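# Transfer four plates from gray tray to blue tray

## Task

Get every one of the four plates off the gray tray and onto the blue tray, each resting flat and staying there without any robot support; the gray tray must be left as it was found; finally release suction and pull both tools away.

## Robot and tools

Robot: two UR12e-type arms, left_arm and right_arm, each ending in a suction cup tool, with no fingers. Bases in the scene frame: left_arm at (-0.079, +0.579, 0) with quat_wxyz (+0.998, 0, 0, +0.066); right_arm at (-0.048, -0.429, 0) with quat_wxyz (+0.996, 0, 0, +0.092). The controlled point of each arm is its cup point, the centre of the cup rim (29 mm across). The cup faces along that point's own +z axis. Starting about 7 cm behind the rim, the tool body and wrist camera stick out up to about 8 cm sideways, so keep that clearance.

Frame: one shared scene frame. Origin on the table surface midway between the arms, +z up, +x out over the table, and left_arm on the +y side. The arm names do not tell you which side of a camera image an arm is on. Printed cup point positions can be slightly wrong, more so when an arm reaches far.

The row (used by both motion tools): one flat list of 16 numbers covering both arms, even if only one moves. Order: left x, y, z (metres), left qw, qx, qy, qz (w first), left suction, then the same eight for the right arm. Positions and quaternions are absolute targets in the scene frame, not offsets. Suction is in [-1, 1]: +1 is full vacuum (about 55 kPa under ambient), smaller values ask for that fraction, and 0.05 or less means off. Suction keeps its last value, so repeat an arm's current suction number to leave it unchanged; a 0 switches it off. To hold an arm still, resend its full last reported pose. To keep orientation, resend the same quaternion each time rather than copying a drifted one.

execute_actions(actions, pictures): actions holds at most one item. An empty list only returns the state. An action is {"rows": [...], "steps": n}: 1 to 15 rows, one row per 1/30 s control step, with steps up to 15 (default 15); the last row repeats to fill the steps. A wait is {"steps": n} with n up to 300, counted from the previous result, so your reply time uses part of it. pictures (true/false) chooses whether camera images come back. The call is refused outright if a target is over 0.6 m from the arm's last reported position along any axis of its cup point frame. Each step, the commanded pose is also clipped to 100 mm and 16 degrees from the measured pose, and commands are smoothed with about 0.17 s of lag. A far target therefore needs several calls; check where the arm got to.

move(target, speed, stop_force): target is one 16-number row of absolute poses. Both cup points travel in straight lines that finish together, lasting 0.5 to 10 s (cut off at 10 s). speed is the path top speed in m/s, 0.002 to 0.5, default 0.25; rotation is capped at twice that in rad/s. Arms may overshoot the speed, especially near full stretch, and paths ignore obstacles and the other arm. stop_force (N, 13 to 80, shared by both arms, not allowed in the first 0.2 s of a scene) ends an arm's path once its wrist sensor feels that much extra push against the motion for two steps. The arm then backs up two steps and holds. Use it with very slow speeds when pressing down onto something. It is measured along the start-to-target line, so it is unreliable if the cup also rotates. Leave it out when lifting away from something you press on. An arm whose target is within 1.5 mm and 0.5 degrees of its current pose is treated as still. The result has a 'move:' line giving the ending (done, off_target, moving, held, fault, contact), each arm's remaining distance, and limits: paced means a pose was clipped; held means a check blocked some steps.

wait(seconds): 0 to 10 s with no new command.

zoom_image(camera, region): camera is one of cam_head_left, cam_head_right, cam_high, cam_low (504x504) or cam_left_wrist, cam_right_wrist (616x616). region is [x0, y0, x1, y1] in pixels from the top-left, at most 504 by 504.

read_manual(section): returns only licence text ("licences"); it is of no use for the task.

finished_scene(scene): pass the current scene's number to end and grade it. This cannot be undone. Replying with no tool call also ends everything.

Results: per arm, cup point pose and velocities; suction_measured (near 0 means no seal; with a good seal it settles up to 0.15 under the command); part_present (turns 1 at 0.50, back to 0 below 0.45). Wrist force and torque come in the cup point's own axes; when pressing, the force points back into the arm. Expect an offset up to about 5.5 N, noise up to 3.4 N, and saturation near 100 N. Joint torque readings are rough. A 'pose unreachable' line or HELD steps mean part of a command was not sent. A 'Hand target' line shows where the controller is driving. MOTOR HOT appears at 70 °C; at 85 °C that arm is braked for minutes.

Picking and placing: turn suction on and press the rim flat onto a smooth flat area of the plate, away from edges, holes and seams, so it seals all round. Under vacuum the cup shortens, bringing the plate up to 10 mm nearer the tool. To release, set the plate flat on the blue tray, switch suction off, then lift at least 15 mm. If the cup seals onto the table, switch suction off.

Avoid: commanding targets past a firm contact without stop_force (stiff arms fault easily); a 150 N outside force or a joint load limit (293, 293, 133, 48, 48, 48 N m) stops that arm for 10 s. Do not let the arms strike or push each other, do not disturb the gray tray, and never drop or knock anything off the table (that ends the scene). Loose objects may occasionally be nudged. Move smoothly and finish released and clear.

Each tool is called as name([rows], argument=value, ...), one row to a line, values as JSON.

## Session

execute_actions(actions=[])

Scene clock: 0.00 s of 8400.00 s.
left_arm: end_effector_position=(+0.5449, +0.6600, +0.2275) suction_measured=0.00 part_present=0 end_effector_quat_wxyz=(-0.000, -0.320, +0.947, -0.000) end_effector_velocity=(-0.000, -0.000, -0.000) end_effector_angular_velocity=(-0.001, -0.000, -0.000) | right_arm: end_effector_position=(+0.5709, -0.3136, +0.2281) suction_measured=0.00 part_present=0 end_effector_quat_wxyz=(+0.000, +0.168, +0.986, -0.000) end_effector_velocity=(-0.001, +0.000, -0.001) end_effector_angular_velocity=(+0.000, +0.001, -0.002)
Joint positions: left_arm=[-0.282 -1.556  2.144 -2.158 -1.572  2.339] | right_arm=[-0.28  -1.557  2.143 -2.158 -1.571 -2.899]
Joint velocities: left_arm=[ 0.    -0.     0.001 -0.001 -0.001  0.   ] | right_arm=[-0.    -0.     0.002 -0.001  0.     0.002]
Joint torques (N m, as the arm reports them, + toward a larger angle): no reading
Wrist force (N, on the end effector, along its own x y z axes, offset not removed): no reading
Wrist torque (N m, same axes, about the end effector's origin, offset not removed): no reading
Hand target (left_arm): +0.545, +0.660, +0.228; -0.000, -0.320, +0.947, -0.000
Hand target (right_arm): +0.571, -0.314, +0.228; +0.000, +0.168, +0.986, -0.000

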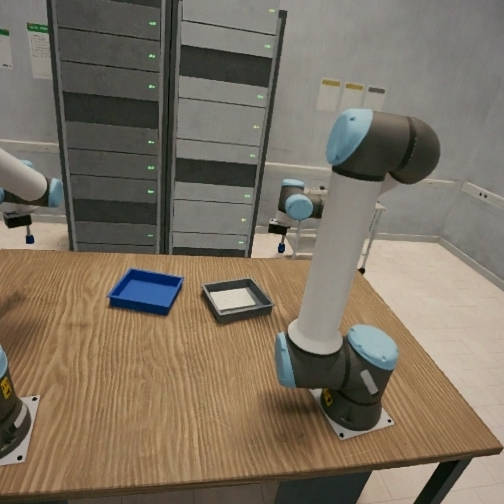

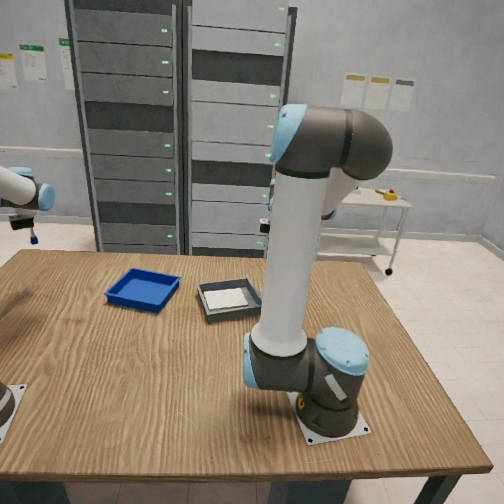

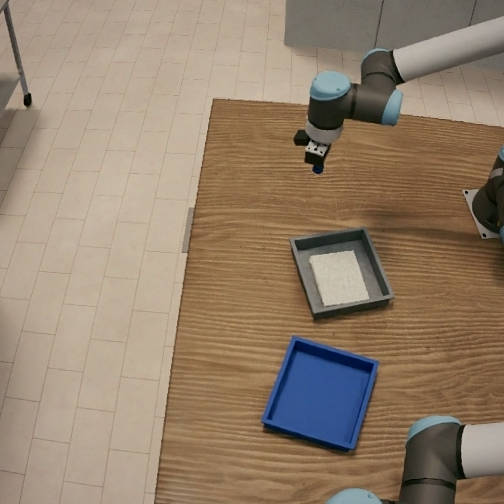

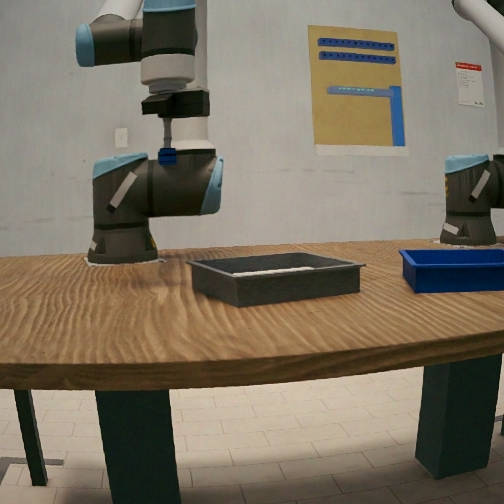

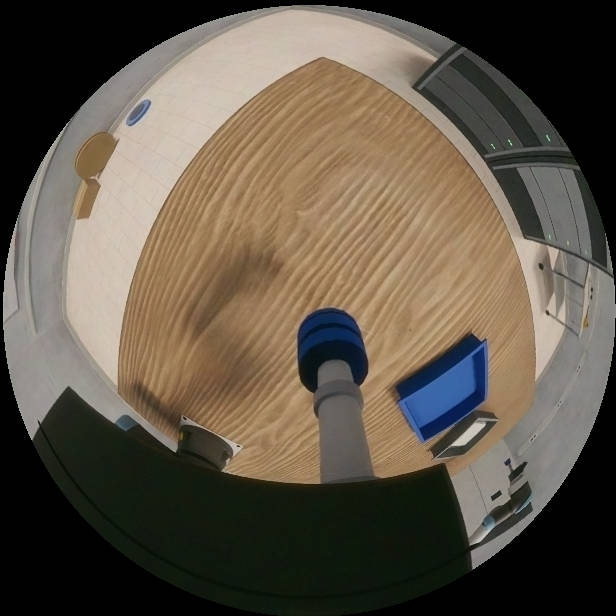

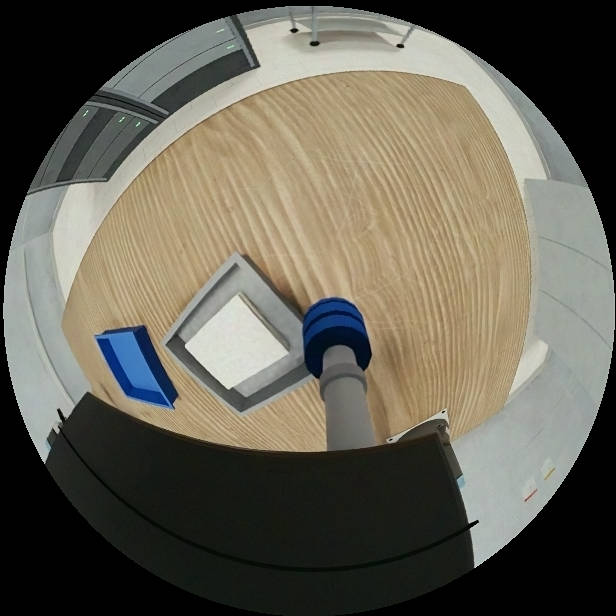

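zoom_image(camera="cam_high", region=[240, 210, 420, 460])

zoom_image(camera="cam_right_wrist", region=[80, 230, 380, 430])

zoom_image(camera="cam_head_left", region=[90, 250, 290, 340])

Region (240, 210, 420, 460) of cam_high's 504x504 image, scaled by 2.016, with more detail than that image has; it fills the left 363 columns of this view, and the rest is white.

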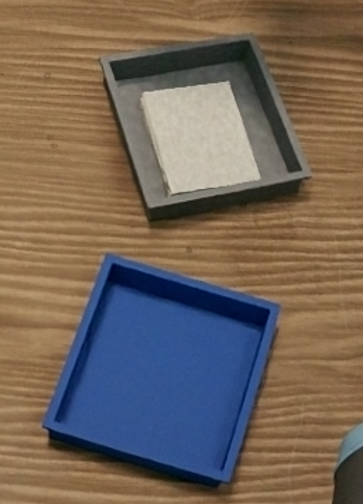

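Region (80, 230, 380, 430) of cam_right_wrist's 616x616 image, scaled by 1.680, with more detail than that image has.

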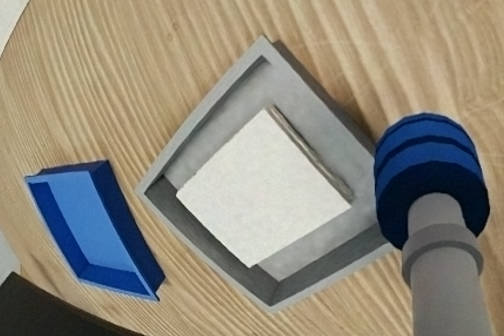

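Region (90, 250, 290, 340) of cam_head_left's 504x504 image, scaled by 2.520, with more detail than that image has; it fills the top 227 rows of this view, and the rest is white.

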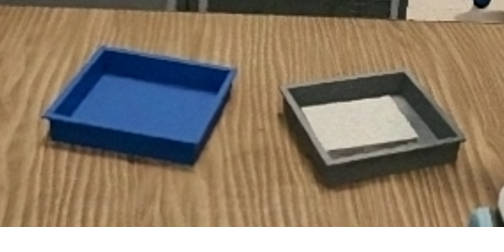

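move(target=[0.5449,0.66,0.2275,0,-0.32,0.947,0,0, 0.50,-0.138,0.16,0,0,1,0,0], speed=0.3)

Scene clock: 10.03 s of 8400.00 s.
left_arm: end_effector_position=(+0.5449, +0.6600, +0.2275) suction_measured=0.00 part_present=0 end_effector_quat_wxyz=(-0.000, -0.320, +0.947, +0.000) end_effector_velocity=(-0.000, +0.000, -0.000) end_effector_angular_velocity=(-0.000, +0.000, +0.000) | right_arm: end_effector_position=(+0.5001, -0.1382, +0.1601) suction_measured=0.00 part_present=0 end_effector_quat_wxyz=(+0.000, +0.000, +1.000, +0.000) end_effector_velocity=(-0.000, +0.003, +0.000) end_effector_angular_velocity=(+0.001, -0.001, +0.005)
Joint positions: left_arm=[-0.282 -1.557  2.144 -2.158 -1.571  2.339] | right_arm=[ 0.019 -1.489  2.221 -2.303 -1.571 -2.938]
Joint velocities: left_arm=[ 0. -0.  0.  0. -0. -0.] | right_arm=[ 0.005  0.002 -0.001 -0.002  0.     0.   ]
Joint torques (N m, as the arm reports them, + toward a larger angle): left_arm=[-16.44 -49.84 -33.33  -6.81   4.05  -1.52] | right_arm=[ 13.54 -24.76 -43.74  -6.8   -3.8    2.55]
Wrist force (N, on the end effector, along its own x y z axes, offset not removed): left_arm=[2.4 1.8 4.0] | right_arm=[-1.3 -1.1 -1.1]
Wrist torque (N m, same axes, about the end effector's origin, offset not removed): left_arm=[0.15 -0.06 0.14] | right_arm=[-0.39 -0.03 0.03]
Hand target (left_arm): +0.545, +0.660, +0.227; -0.000, -0.320, +0.947, +0.000
Hand target (right_arm): +0.500, -0.138, +0.160; +0.000, -0.000, +1.000, +0.000
Off the commanded pose (left_arm): 0.000 m, 0 deg.
Off the commanded pose (right_arm): 0.000 m, 0 deg.
After step 90, 5.63 s passed at rest.
move: done

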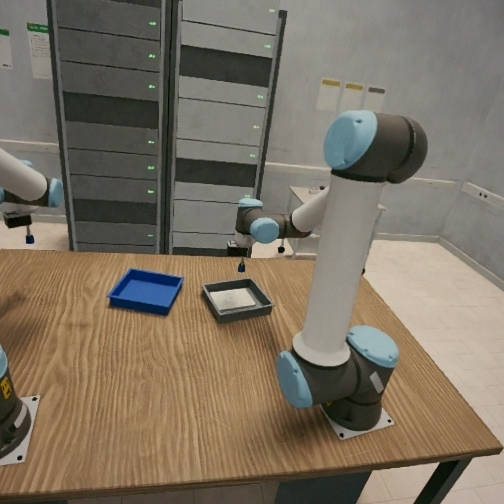

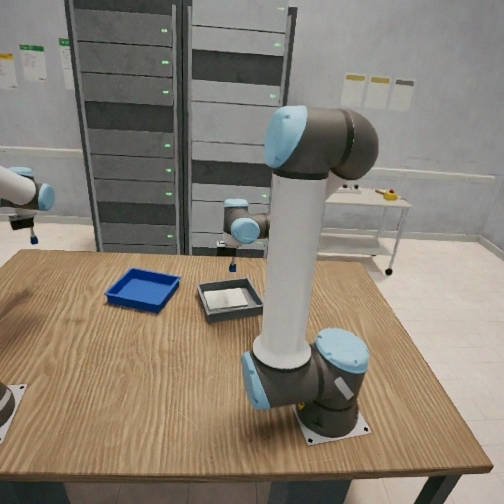

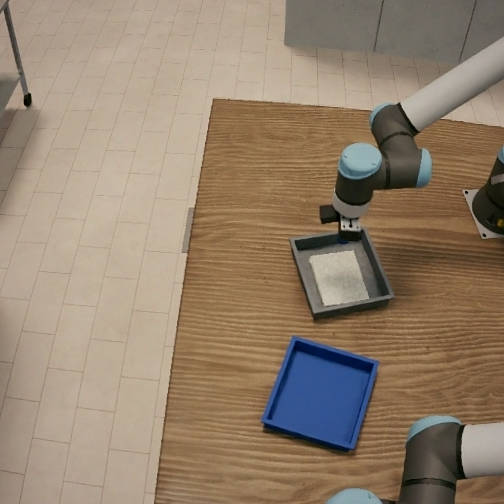

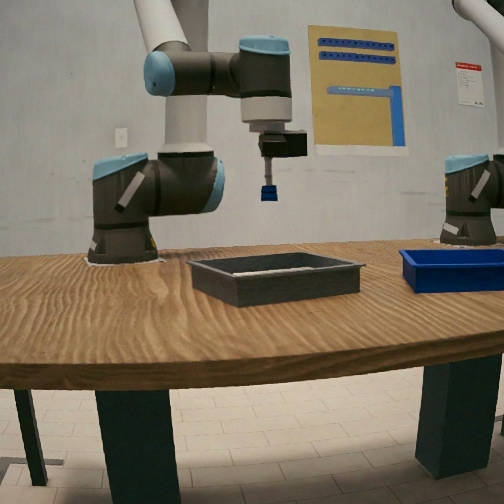

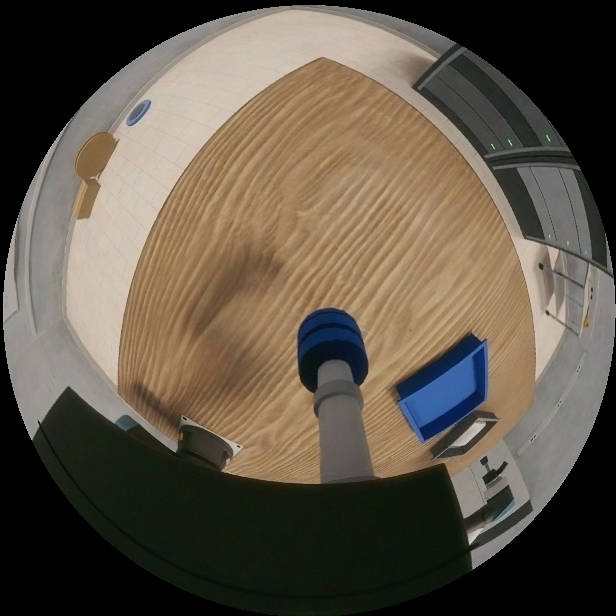

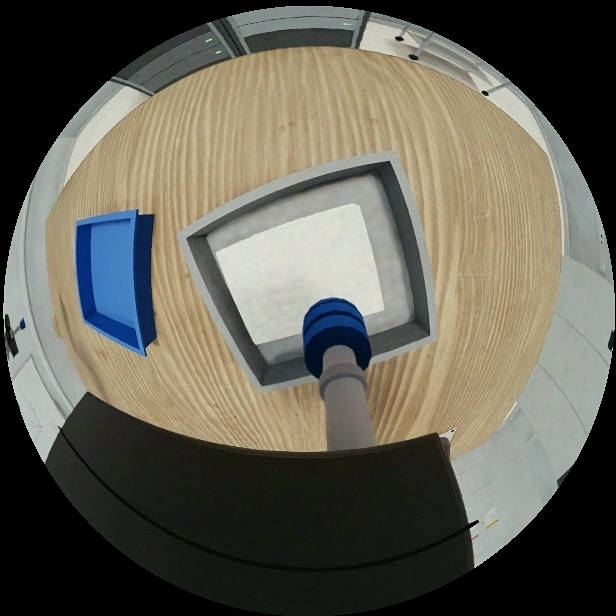

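move(target=[0.5449,0.66,0.2275,0,-0.32,0.947,0,0, 0.486,-0.108,0.07,0,-0.156,0.988,0,0], speed=0.25)

Scene clock: 12.77 s of 8400.00 s.
left_arm: end_effector_position=(+0.5449, +0.6600, +0.2275) suction_measured=0.00 part_present=0 end_effector_quat_wxyz=(+0.000, -0.320, +0.947, +0.000) end_effector_velocity=(+0.000, -0.000, +0.000) end_effector_angular_velocity=(-0.000, -0.000, +0.000) | right_arm: end_effector_position=(+0.4861, -0.1081, +0.0702) suction_measured=0.00 part_present=0 end_effector_quat_wxyz=(-0.000, -0.156, +0.988, -0.000) end_effector_velocity=(-0.001, +0.000, -0.003) end_effector_angular_velocity=(+0.000, +0.000, +0.008)
Joint positions: left_arm=[-0.282 -1.557  2.144 -2.158 -1.571  2.339] | right_arm=[ 0.073 -1.345  2.277 -2.502 -1.571 -3.196]
Joint velocities: left_arm=[ 0.    -0.    -0.001  0.    -0.    -0.   ] | right_arm=[ 0.001  0.004  0.002 -0.005  0.    -0.007]
Joint torques (N m, as the arm reports them, + toward a larger angle): left_arm=[-17.44 -49.68 -32.96  -6.89   3.6   -1.44] | right_arm=[ 16.25 -31.54 -19.59  -7.1    3.76  -1.84]
Wrist force (N, on the end effector, along its own x y z axes, offset not removed): left_arm=[2.9 -2.1 1.2] | right_arm=[-1.0 -0.6 1.3]
Wrist torque (N m, same axes, about the end effector's origin, offset not removed): left_arm=[-0.31 -0.16 0.14] | right_arm=[-0.25 -0.03 -0.02]
Hand target (left_arm): +0.545, +0.660, +0.227; +0.000, -0.320, +0.947, +0.000
Hand target (right_arm): +0.486, -0.108, +0.070; +0.000, -0.156, +0.988, +0.000
Off the commanded pose (left_arm): 0.000 m, 0 deg.
Off the commanded pose (right_arm): 0.000 m, 0 deg.
move: done

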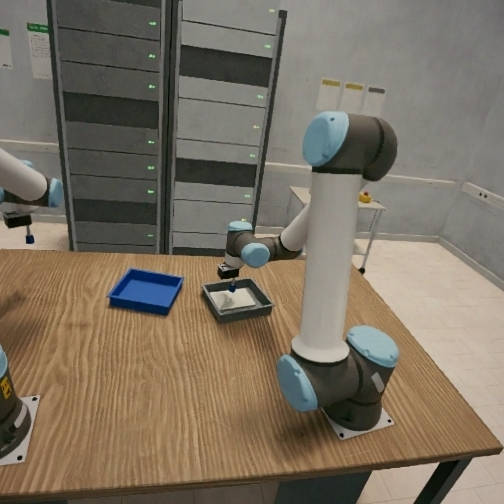

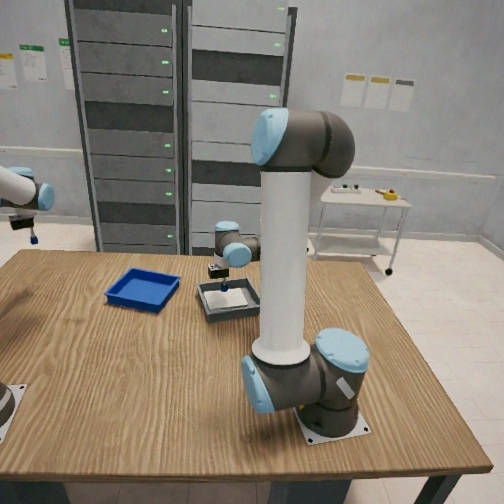

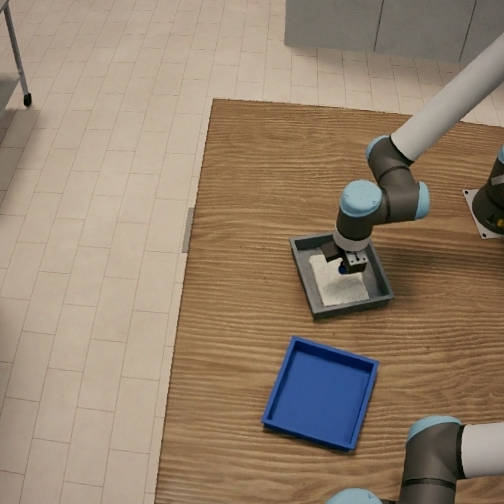

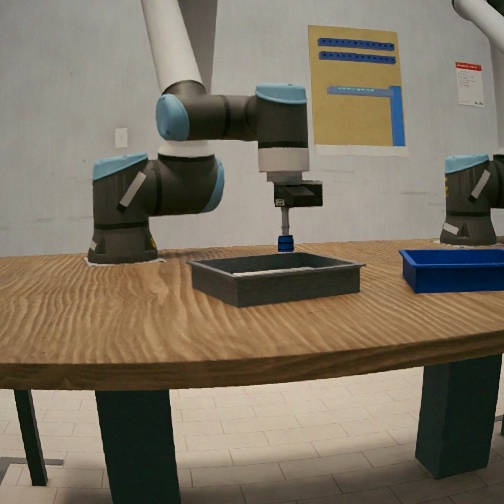

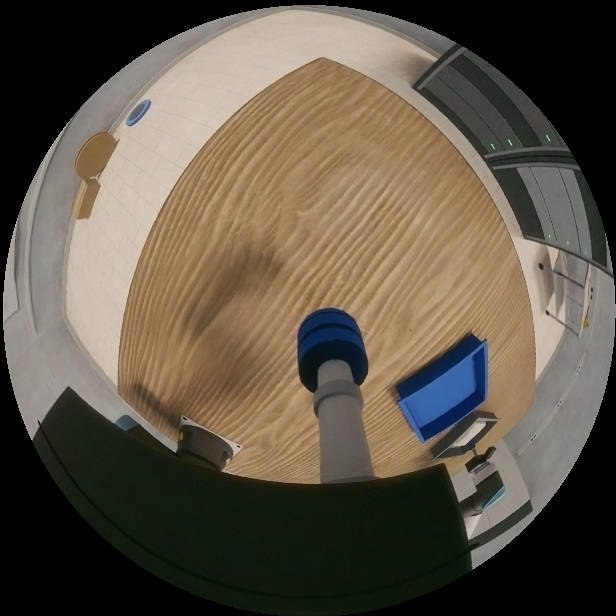

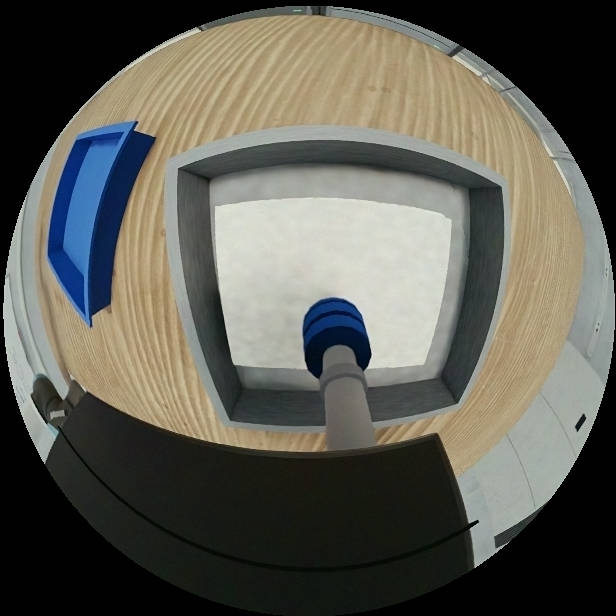

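move(target=[0.5449,0.66,0.2275,0,-0.32,0.947,0,0, 0.486,-0.108,0.04,0,-0.156,0.988,0,0], speed=0.1)

move(target=[0.5449,0.66,0.2275,0,-0.32,0.947,0,0, 0.486,-0.108,0.005,0,-0.156,0.988,0,0], speed=0.01, stop_force=13)

Scene clock: 14.80 s of 8400.00 s.
left_arm: end_effector_position=(+0.5449, +0.6600, +0.2275) suction_measured=0.00 part_present=0 end_effector_quat_wxyz=(+0.000, -0.320, +0.947, +0.000) end_effector_velocity=(-0.000, +0.000, -0.001) end_effector_angular_velocity=(+0.001, +0.001, +0.000) | right_arm: end_effector_position=(+0.4860, -0.1080, +0.0403) suction_measured=0.00 part_present=0 end_effector_quat_wxyz=(-0.000, -0.156, +0.988, +0.000) end_effector_velocity=(-0.000, +0.000, -0.003) end_effector_angular_velocity=(+0.001, +0.001, -0.000)
Joint positions: left_arm=[-0.282 -1.557  2.144 -2.158 -1.571  2.339] | right_arm=[ 0.074 -1.292  2.291 -2.569 -1.571 -3.197]
Joint velocities: left_arm=[-0.     0.     0.001  0.     0.    -0.   ] | right_arm=[ 0.     0.004  0.002 -0.005  0.001  0.   ]
Joint torques (N m, as the arm reports them, + toward a larger angle): left_arm=[-11.84 -53.55 -33.48  -6.87   4.01  -1.85] | right_arm=[  1.66 -33.37 -17.15  -6.62   2.61  -0.1 ]
Wrist force (N, on the end effector, along its own x y z axes, offset not removed): left_arm=[0.9 -1.9 3.4] | right_arm=[0.8 1.0 -0.6]
Wrist torque (N m, same axes, about the end effector's origin, offset not removed): left_arm=[-0.30 0.06 0.01] | right_arm=[-0.12 -0.22 0.03]
Hand target (left_arm): +0.545, +0.660, +0.228; +0.000, -0.320, +0.947, +0.000
Hand target (right_arm): +0.486, -0.108, +0.040; -0.000, -0.156, +0.988, -0.000
Off the commanded pose (left_arm): 0.000 m, 0 deg.
Off the commanded pose (right_arm): 0.000 m, 0 deg.
move: done

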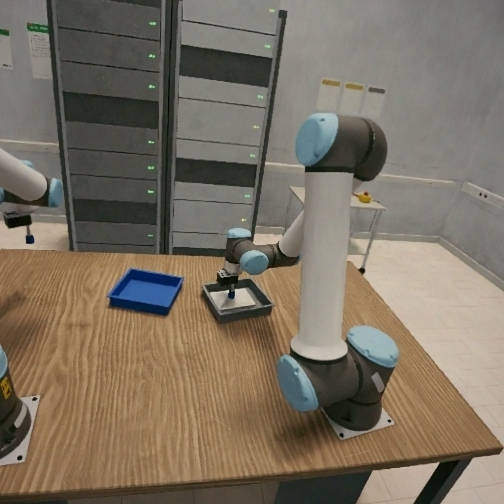

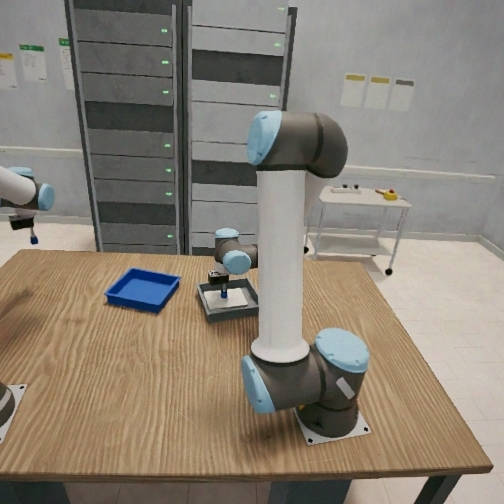

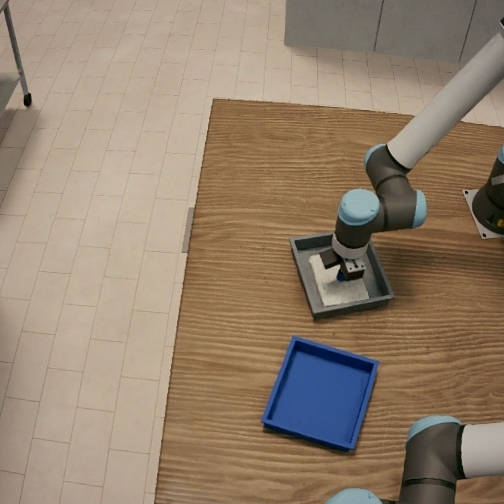

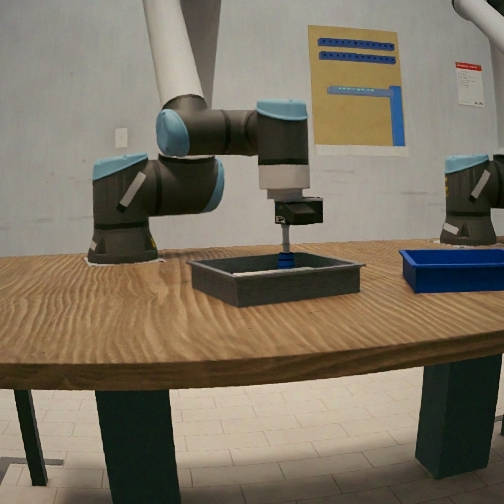

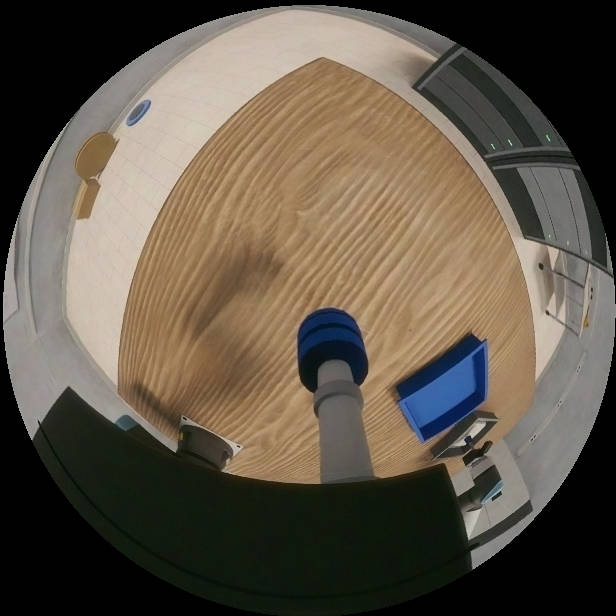

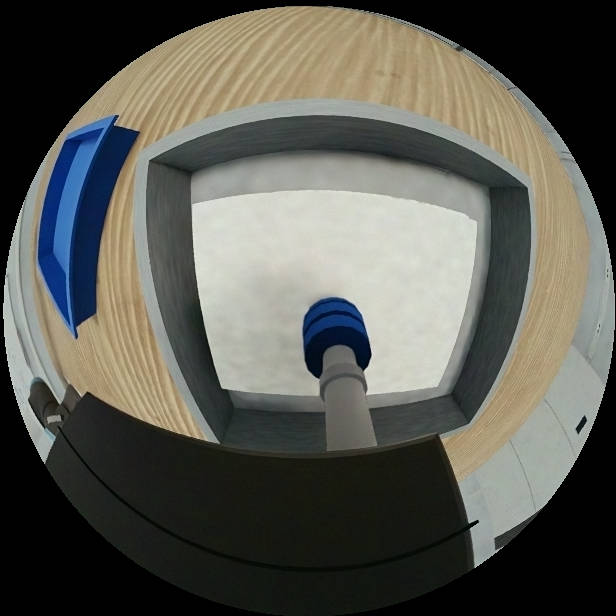

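Scene clock: 17.43 s of 8400.00 s.
left_arm: end_effector_position=(+0.5449, +0.6600, +0.2275) suction_measured=0.00 part_present=0 end_effector_quat_wxyz=(+0.000, -0.320, +0.947, +0.000) end_effector_velocity=(-0.000, -0.000, -0.000) end_effector_angular_velocity=(+0.000, +0.000, -0.001) | right_arm: end_effector_position=(+0.4860, -0.1080, +0.0180) suction_measured=0.00 part_present=0 end_effector_quat_wxyz=(-0.000, -0.156, +0.988, +0.000) end_effector_velocity=(-0.000, -0.000, +0.003) end_effector_angular_velocity=(-0.001, +0.003, +0.001)
Joint positions: left_arm=[-0.282 -1.557  2.144 -2.158 -1.571  2.339] | right_arm=[ 0.074 -1.251  2.299 -2.619 -1.571 -3.197]
Joint velocities: left_arm=[-0. -0.  0. -0.  0.  0.] | right_arm=[ 0.    -0.005 -0.002  0.01  -0.    -0.001]
Joint torques (N m, as the arm reports them, + toward a larger angle): left_arm=[-13.99 -50.09 -34.88  -6.68   3.81  -1.13] | right_arm=[ -6.89 -45.07 -13.67   2.93   0.95   2.5 ]
Wrist force (N, on the end effector, along its own x y z axes, offset not removed): left_arm=[1.9 3.9 2.0] | right_arm=[7.0 -0.2 -38.0]
Wrist torque (N m, same axes, about the end effector's origin, offset not removed): left_arm=[0.49 0.04 0.15] | right_arm=[-0.28 -0.21 0.02]
Hand target (left_arm): +0.545, +0.660, +0.228; +0.000, -0.320, +0.947, +0.000
Hand target (right_arm): +0.486, -0.108, +0.019; +0.000, -0.156, +0.988, +0.000
Off the commanded pose (left_arm): 0.000 m, 0 deg.
Off the commanded pose (right_arm): 0.013 m, 0 deg.
move: contact (right_arm)

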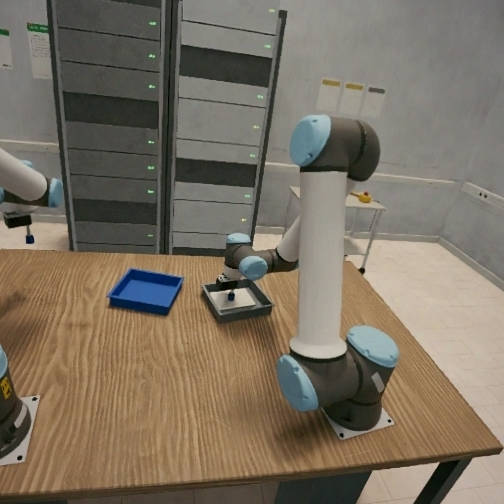

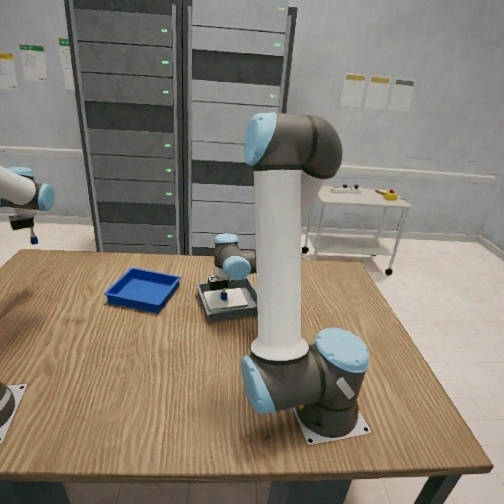

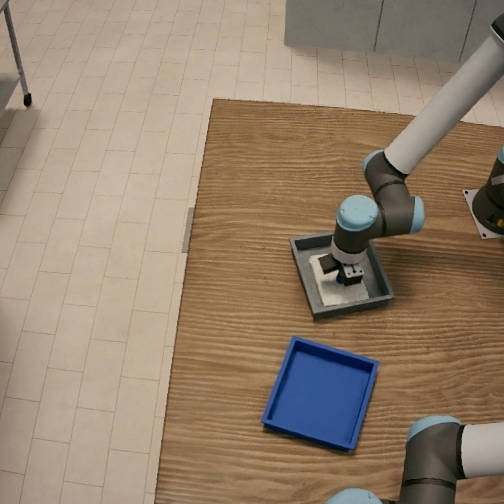

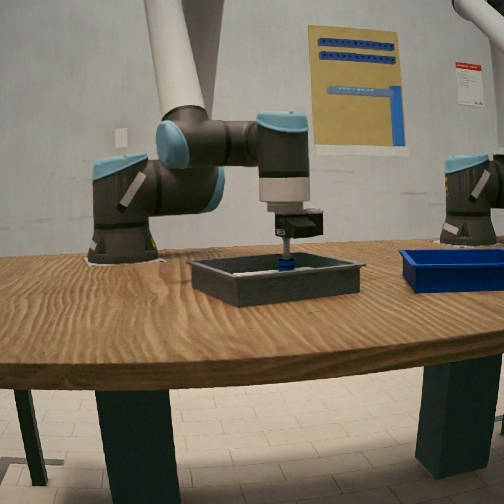

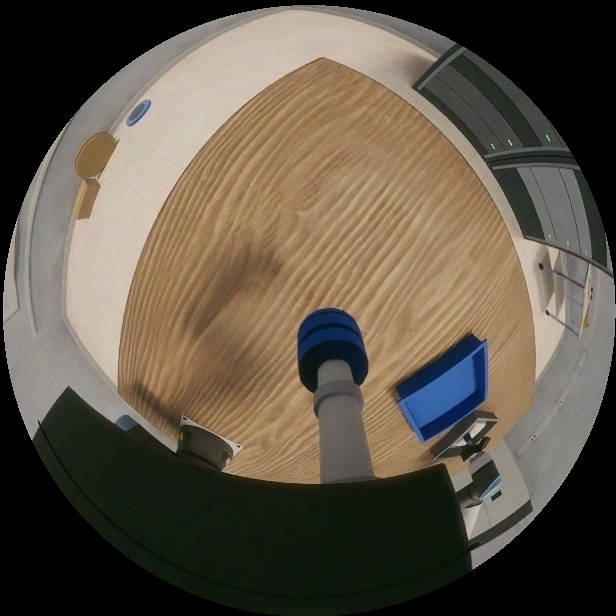

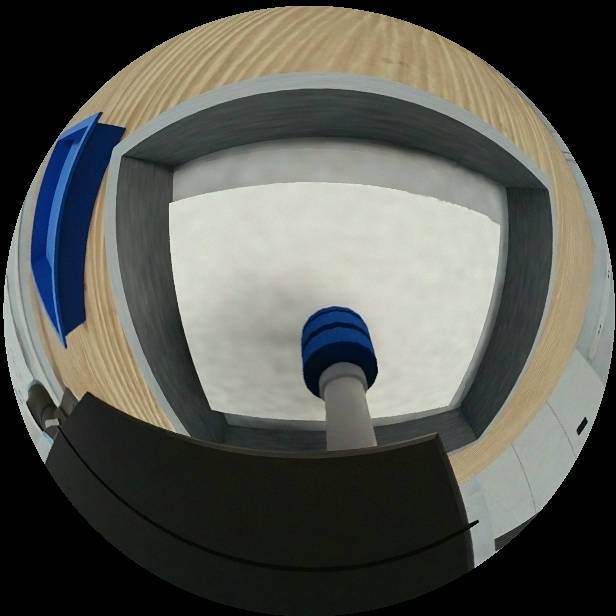

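execute_actions([
  {"rows":[[0.5449,0.66,0.2275,0,-0.32,0.947,0,0, 0.486,-0.108,0.020,0,-0.156,0.988,0,1]],"steps":15},
], pictures=false)

Scene clock: 18.47 s of 8400.00 s.
left_arm: end_effector_position=(+0.5449, +0.6600, +0.2275) suction_measured=0.00 part_present=0 end_effector_quat_wxyz=(+0.000, -0.320, +0.947, +0.000) end_effector_velocity=(+0.000, -0.000, -0.000) end_effector_angular_velocity=(-0.000, +0.000, -0.001) | right_arm: end_effector_position=(+0.4860, -0.1080, +0.0199) suction_measured=0.91 part_present=1 end_effector_quat_wxyz=(-0.000, -0.156, +0.988, +0.000) end_effector_velocity=(+0.000, -0.000, +0.000) end_effector_angular_velocity=(-0.000, -0.001, -0.000)
Joint positions: left_arm=[-0.282 -1.557  2.144 -2.158 -1.571  2.339] | right_arm=[ 0.074 -1.255  2.298 -2.615 -1.571 -3.197]
Joint velocities: left_arm=[ 0.     0.001 -0.    -0.    -0.     0.001] | right_arm=[ 0.    -0.001  0.    -0.001 -0.001  0.   ]
Joint torques (N m, as the arm reports them, + toward a larger angle): left_arm=[-14.04 -49.15 -33.87  -7.1    3.44  -1.93] | right_arm=[ -9.12 -66.21 -34.12  -0.06  -0.16   2.44]
Wrist force (N, on the end effector, along its own x y z axes, offset not removed): left_arm=[6.7 -0.1 -0.1] | right_arm=[-2.4 -0.2 2.7]
Wrist torque (N m, same axes, about the end effector's origin, offset not removed): left_arm=[-0.16 -0.63 0.06] | right_arm=[-0.41 0.21 0.06]
Hand target (left_arm): +0.545, +0.660, +0.228; +0.000, -0.320, +0.947, +0.000
Hand target (right_arm): +0.486, -0.108, +0.020; +0.000, -0.156, +0.988, +0.000
Off the commanded pose (left_arm): 0.000 m, 0 deg.
Off the commanded pose (right_arm): 0.000 m, 0 deg.
Steps of this call (steps 1 to 16: nothing new was sent; steps 17 to 31: all 15 steps of this action). Readings (end_effector_position | what the end effector reports):
17: left_arm (+0.5449, +0.6600, +0.2275) | right_arm (+0.4859, -0.1080, +0.0184) | left_arm suction_measured=0.00 part_present=0 | right_arm suction_measured=0.08 part_present=0
18: left_arm (+0.5449, +0.6600, +0.2275) | right_arm (+0.4859, -0.1080, +0.0186) | left_arm suction_measured=0.00 part_present=0 | right_arm suction_measured=0.21 part_present=0
20: left_arm (+0.5449, +0.6600, +0.2275) | right_arm (+0.4859, -0.1080, +0.0190) | left_arm suction_measured=0.00 part_present=0 | right_arm suction_measured=0.45 part_present=0
24: left_arm (+0.5449, +0.6600, +0.2275) | right_arm (+0.4859, -0.1080, +0.0196) | left_arm suction_measured=0.00 part_present=0 | right_arm suction_measured=0.70 part_present=1
31: the state above

Airtight. Lift.

move(target=[0.5449,0.66,0.2275,0,-0.32,0.947,0,0, 0.486,-0.108,0.09,0,-0.156,0.988,0,1], speed=0.08)

zoom_image(camera="cam_low", region=[170, 170, 410, 320])

Scene clock: 20.43 s of 8400.00 s.
left_arm: end_effector_position=(+0.5449, +0.6600, +0.2275) suction_measured=0.00 part_present=0 end_effector_quat_wxyz=(+0.000, -0.320, +0.947, +0.000) end_effector_velocity=(-0.000, -0.000, -0.000) end_effector_angular_velocity=(-0.001, +0.001, +0.001) | right_arm: end_effector_position=(+0.4859, -0.1080, +0.0897) suction_measured=0.98 part_present=1 end_effector_quat_wxyz=(+0.000, -0.156, +0.988, +0.000) end_effector_velocity=(-0.001, -0.000, +0.002) end_effector_angular_velocity=(+0.000, +0.002, -0.002)
Joint positions: left_arm=[-0.282 -1.557  2.144 -2.158 -1.571  2.339] | right_arm=[ 0.074 -1.378  2.266 -2.459 -1.571 -3.197]
Joint velocities: left_arm=[ 0.     0.     0.     0.    -0.001 -0.001] | right_arm=[-0.001 -0.004 -0.001  0.007  0.001  0.001]
Joint torques (N m, as the arm reports them, + toward a larger angle): left_arm=[-13.16 -48.01 -34.07  -6.45   3.19  -0.99] | right_arm=[ 10.63 -60.44 -39.47  -0.1   -2.97  -0.85]
Wrist force (N, on the end effector, along its own x y z axes, offset not removed): left_arm=[2.1 2.4 4.3] | right_arm=[1.4 0.4 -1.4]
Wrist torque (N m, same axes, about the end effector's origin, offset not removed): left_arm=[0.23 0.01 0.13] | right_arm=[-0.19 -0.24 -0.04]
Hand target (left_arm): +0.545, +0.660, +0.228; +0.000, -0.320, +0.947, +0.000
Hand target (right_arm): +0.486, -0.108, +0.090; +0.000, -0.156, +0.988, +0.000
Off the commanded pose (left_arm): 0.000 m, 0 deg.
Off the commanded pose (right_arm): 0.000 m, 0 deg.
move: done

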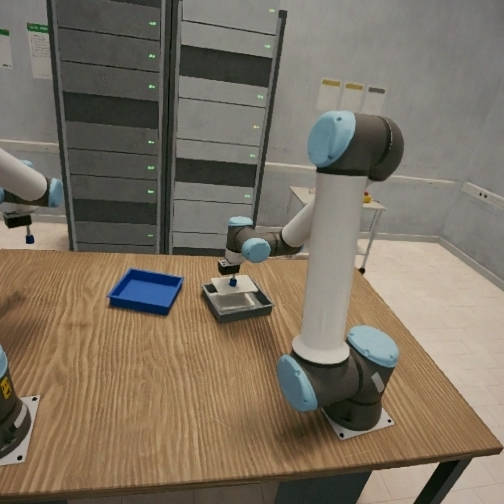

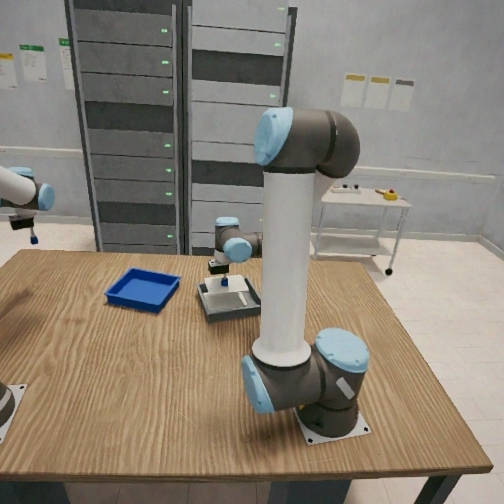

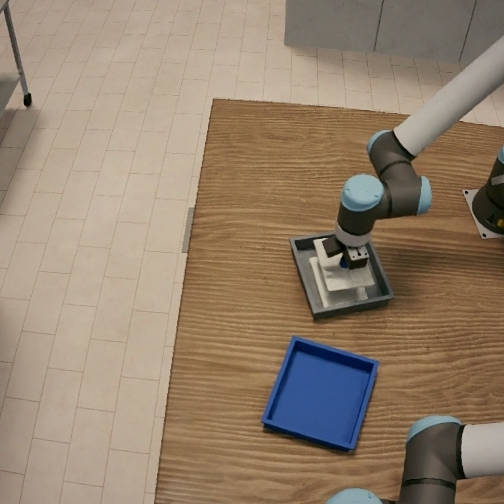

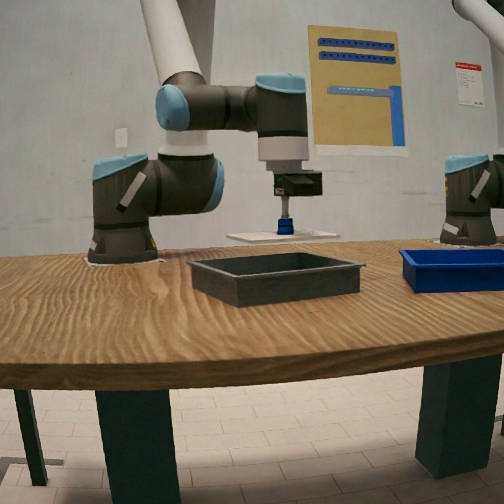

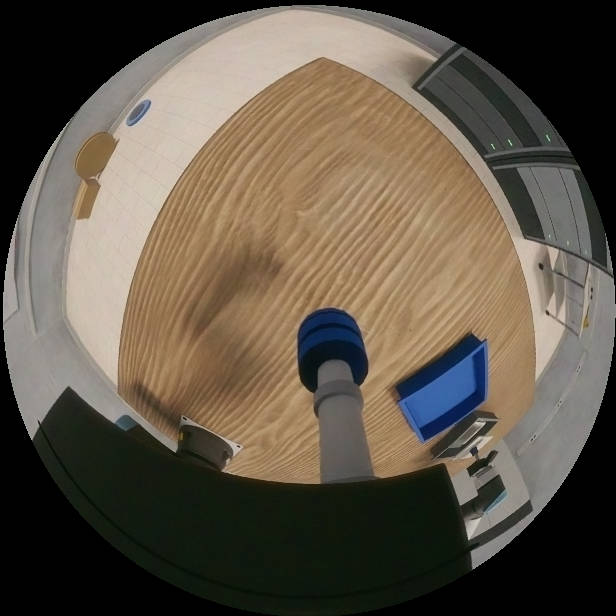

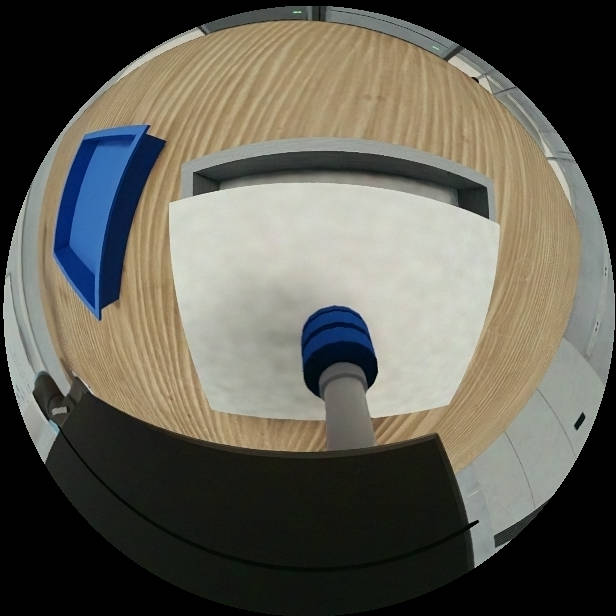

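Region (170, 170, 410, 320) of cam_low's 504x504 image, scaled by 2.100, with more detail than that image has; it fills the top 315 rows of this view, and the rest is white.

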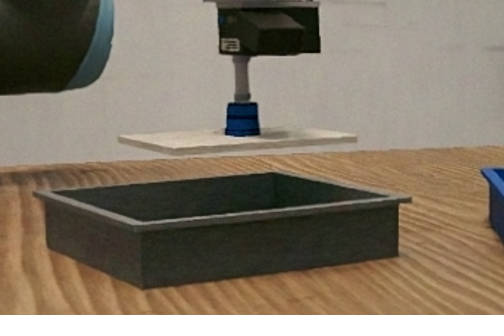

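move(target=[0.5449,0.66,0.2275,0,-0.32,0.947,0,0, 0.525,0.235,0.075,0,0.122,0.9925,0,1], speed=0.3)

Scene clock: 24.10 s of 8400.00 s.
left_arm: end_effector_position=(+0.5449, +0.6600, +0.2275) suction_measured=0.00 part_present=0 end_effector_quat_wxyz=(+0.000, -0.320, +0.947, +0.000) end_effector_velocity=(-0.000, +0.000, +0.000) end_effector_angular_velocity=(+0.001, -0.000, +0.000) | right_arm: end_effector_position=(+0.5247, +0.2348, +0.0752) suction_measured=0.98 part_present=1 end_effector_quat_wxyz=(+0.000, +0.122, +0.993, +0.000) end_effector_velocity=(+0.000, +0.002, -0.001) end_effector_angular_velocity=(-0.003, +0.003, -0.005)
Joint positions: left_arm=[-0.282 -1.557  2.144 -2.158 -1.571  2.339] | right_arm=[ 0.475 -1.032  1.766 -2.304 -1.571 -2.239]
Joint velocities: left_arm=[ 0.    -0.     0.     0.     0.001  0.   ] | right_arm=[ 0.002  0.005 -0.006  0.006 -0.     0.007]
Joint torques (N m, as the arm reports them, + toward a larger angle): left_arm=[-15.06 -49.84 -33.53  -6.7    3.26  -1.78] | right_arm=[ 16.64 -61.34 -43.92  -0.21  -3.92   2.37]
Wrist force (N, on the end effector, along its own x y z axes, offset not removed): left_arm=[4.5 1.8 2.4] | right_arm=[-1.7 0.1 2.4]
Wrist torque (N m, same axes, about the end effector's origin, offset not removed): left_arm=[0.15 -0.38 0.11] | right_arm=[-0.23 0.10 -0.06]
Hand target (left_arm): +0.545, +0.660, +0.228; +0.000, -0.320, +0.947, +0.000
Hand target (right_arm): +0.525, +0.235, +0.075; +0.000, +0.122, +0.993, +0.000
Off the commanded pose (left_arm): 0.000 m, 0 deg.
Off the commanded pose (right_arm): 0.000 m, 0 deg.
move: done

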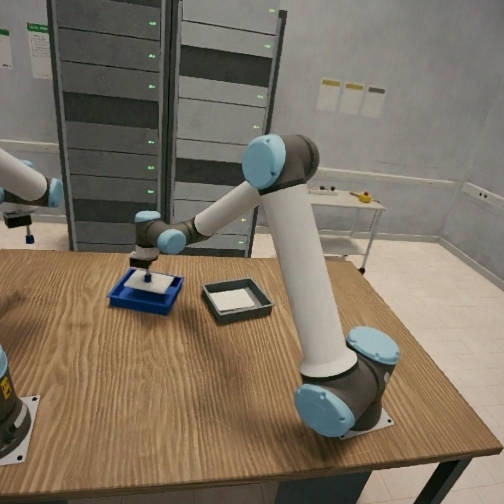

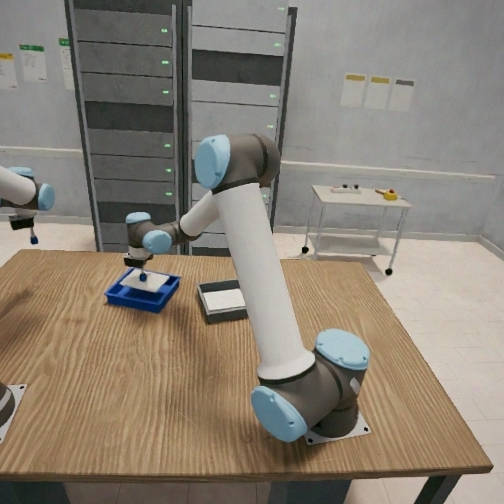

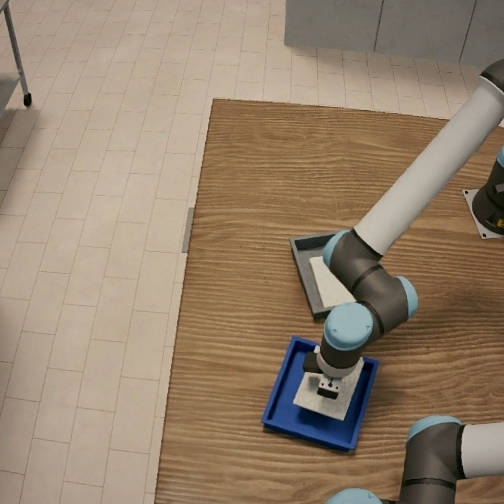

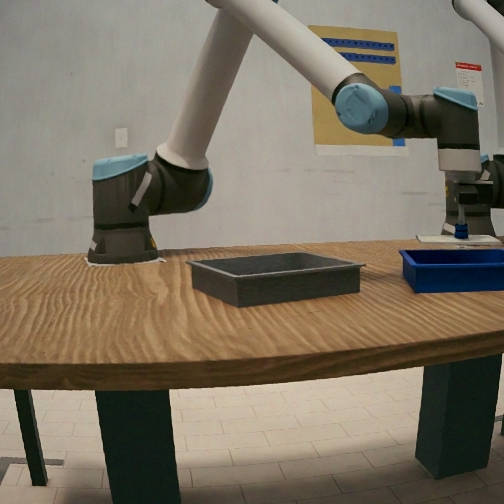

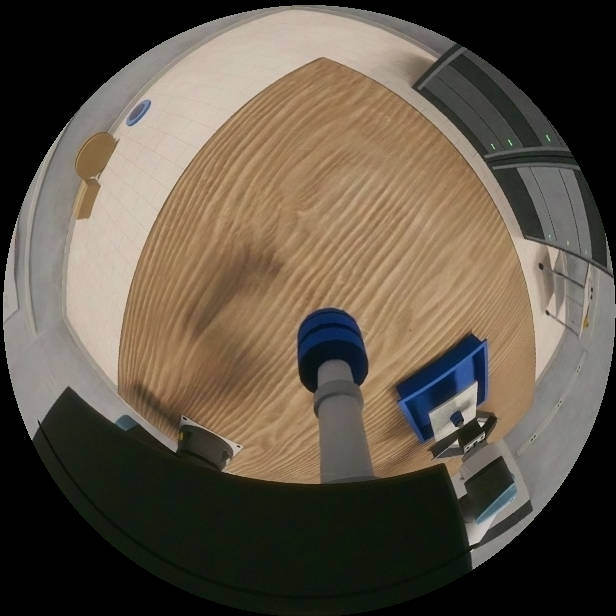

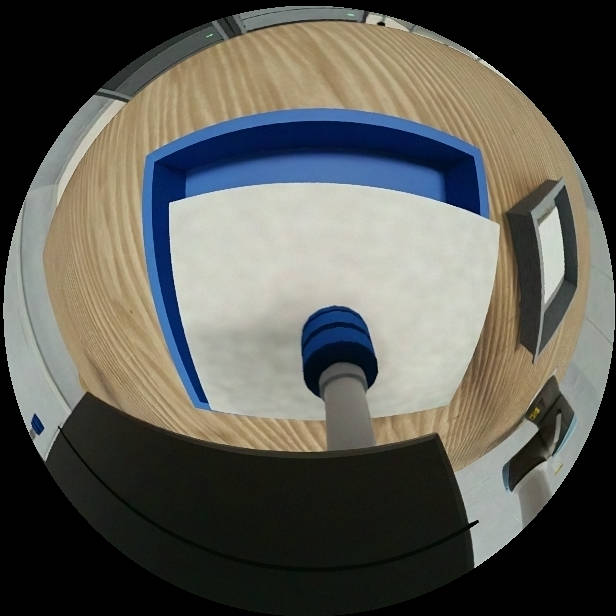

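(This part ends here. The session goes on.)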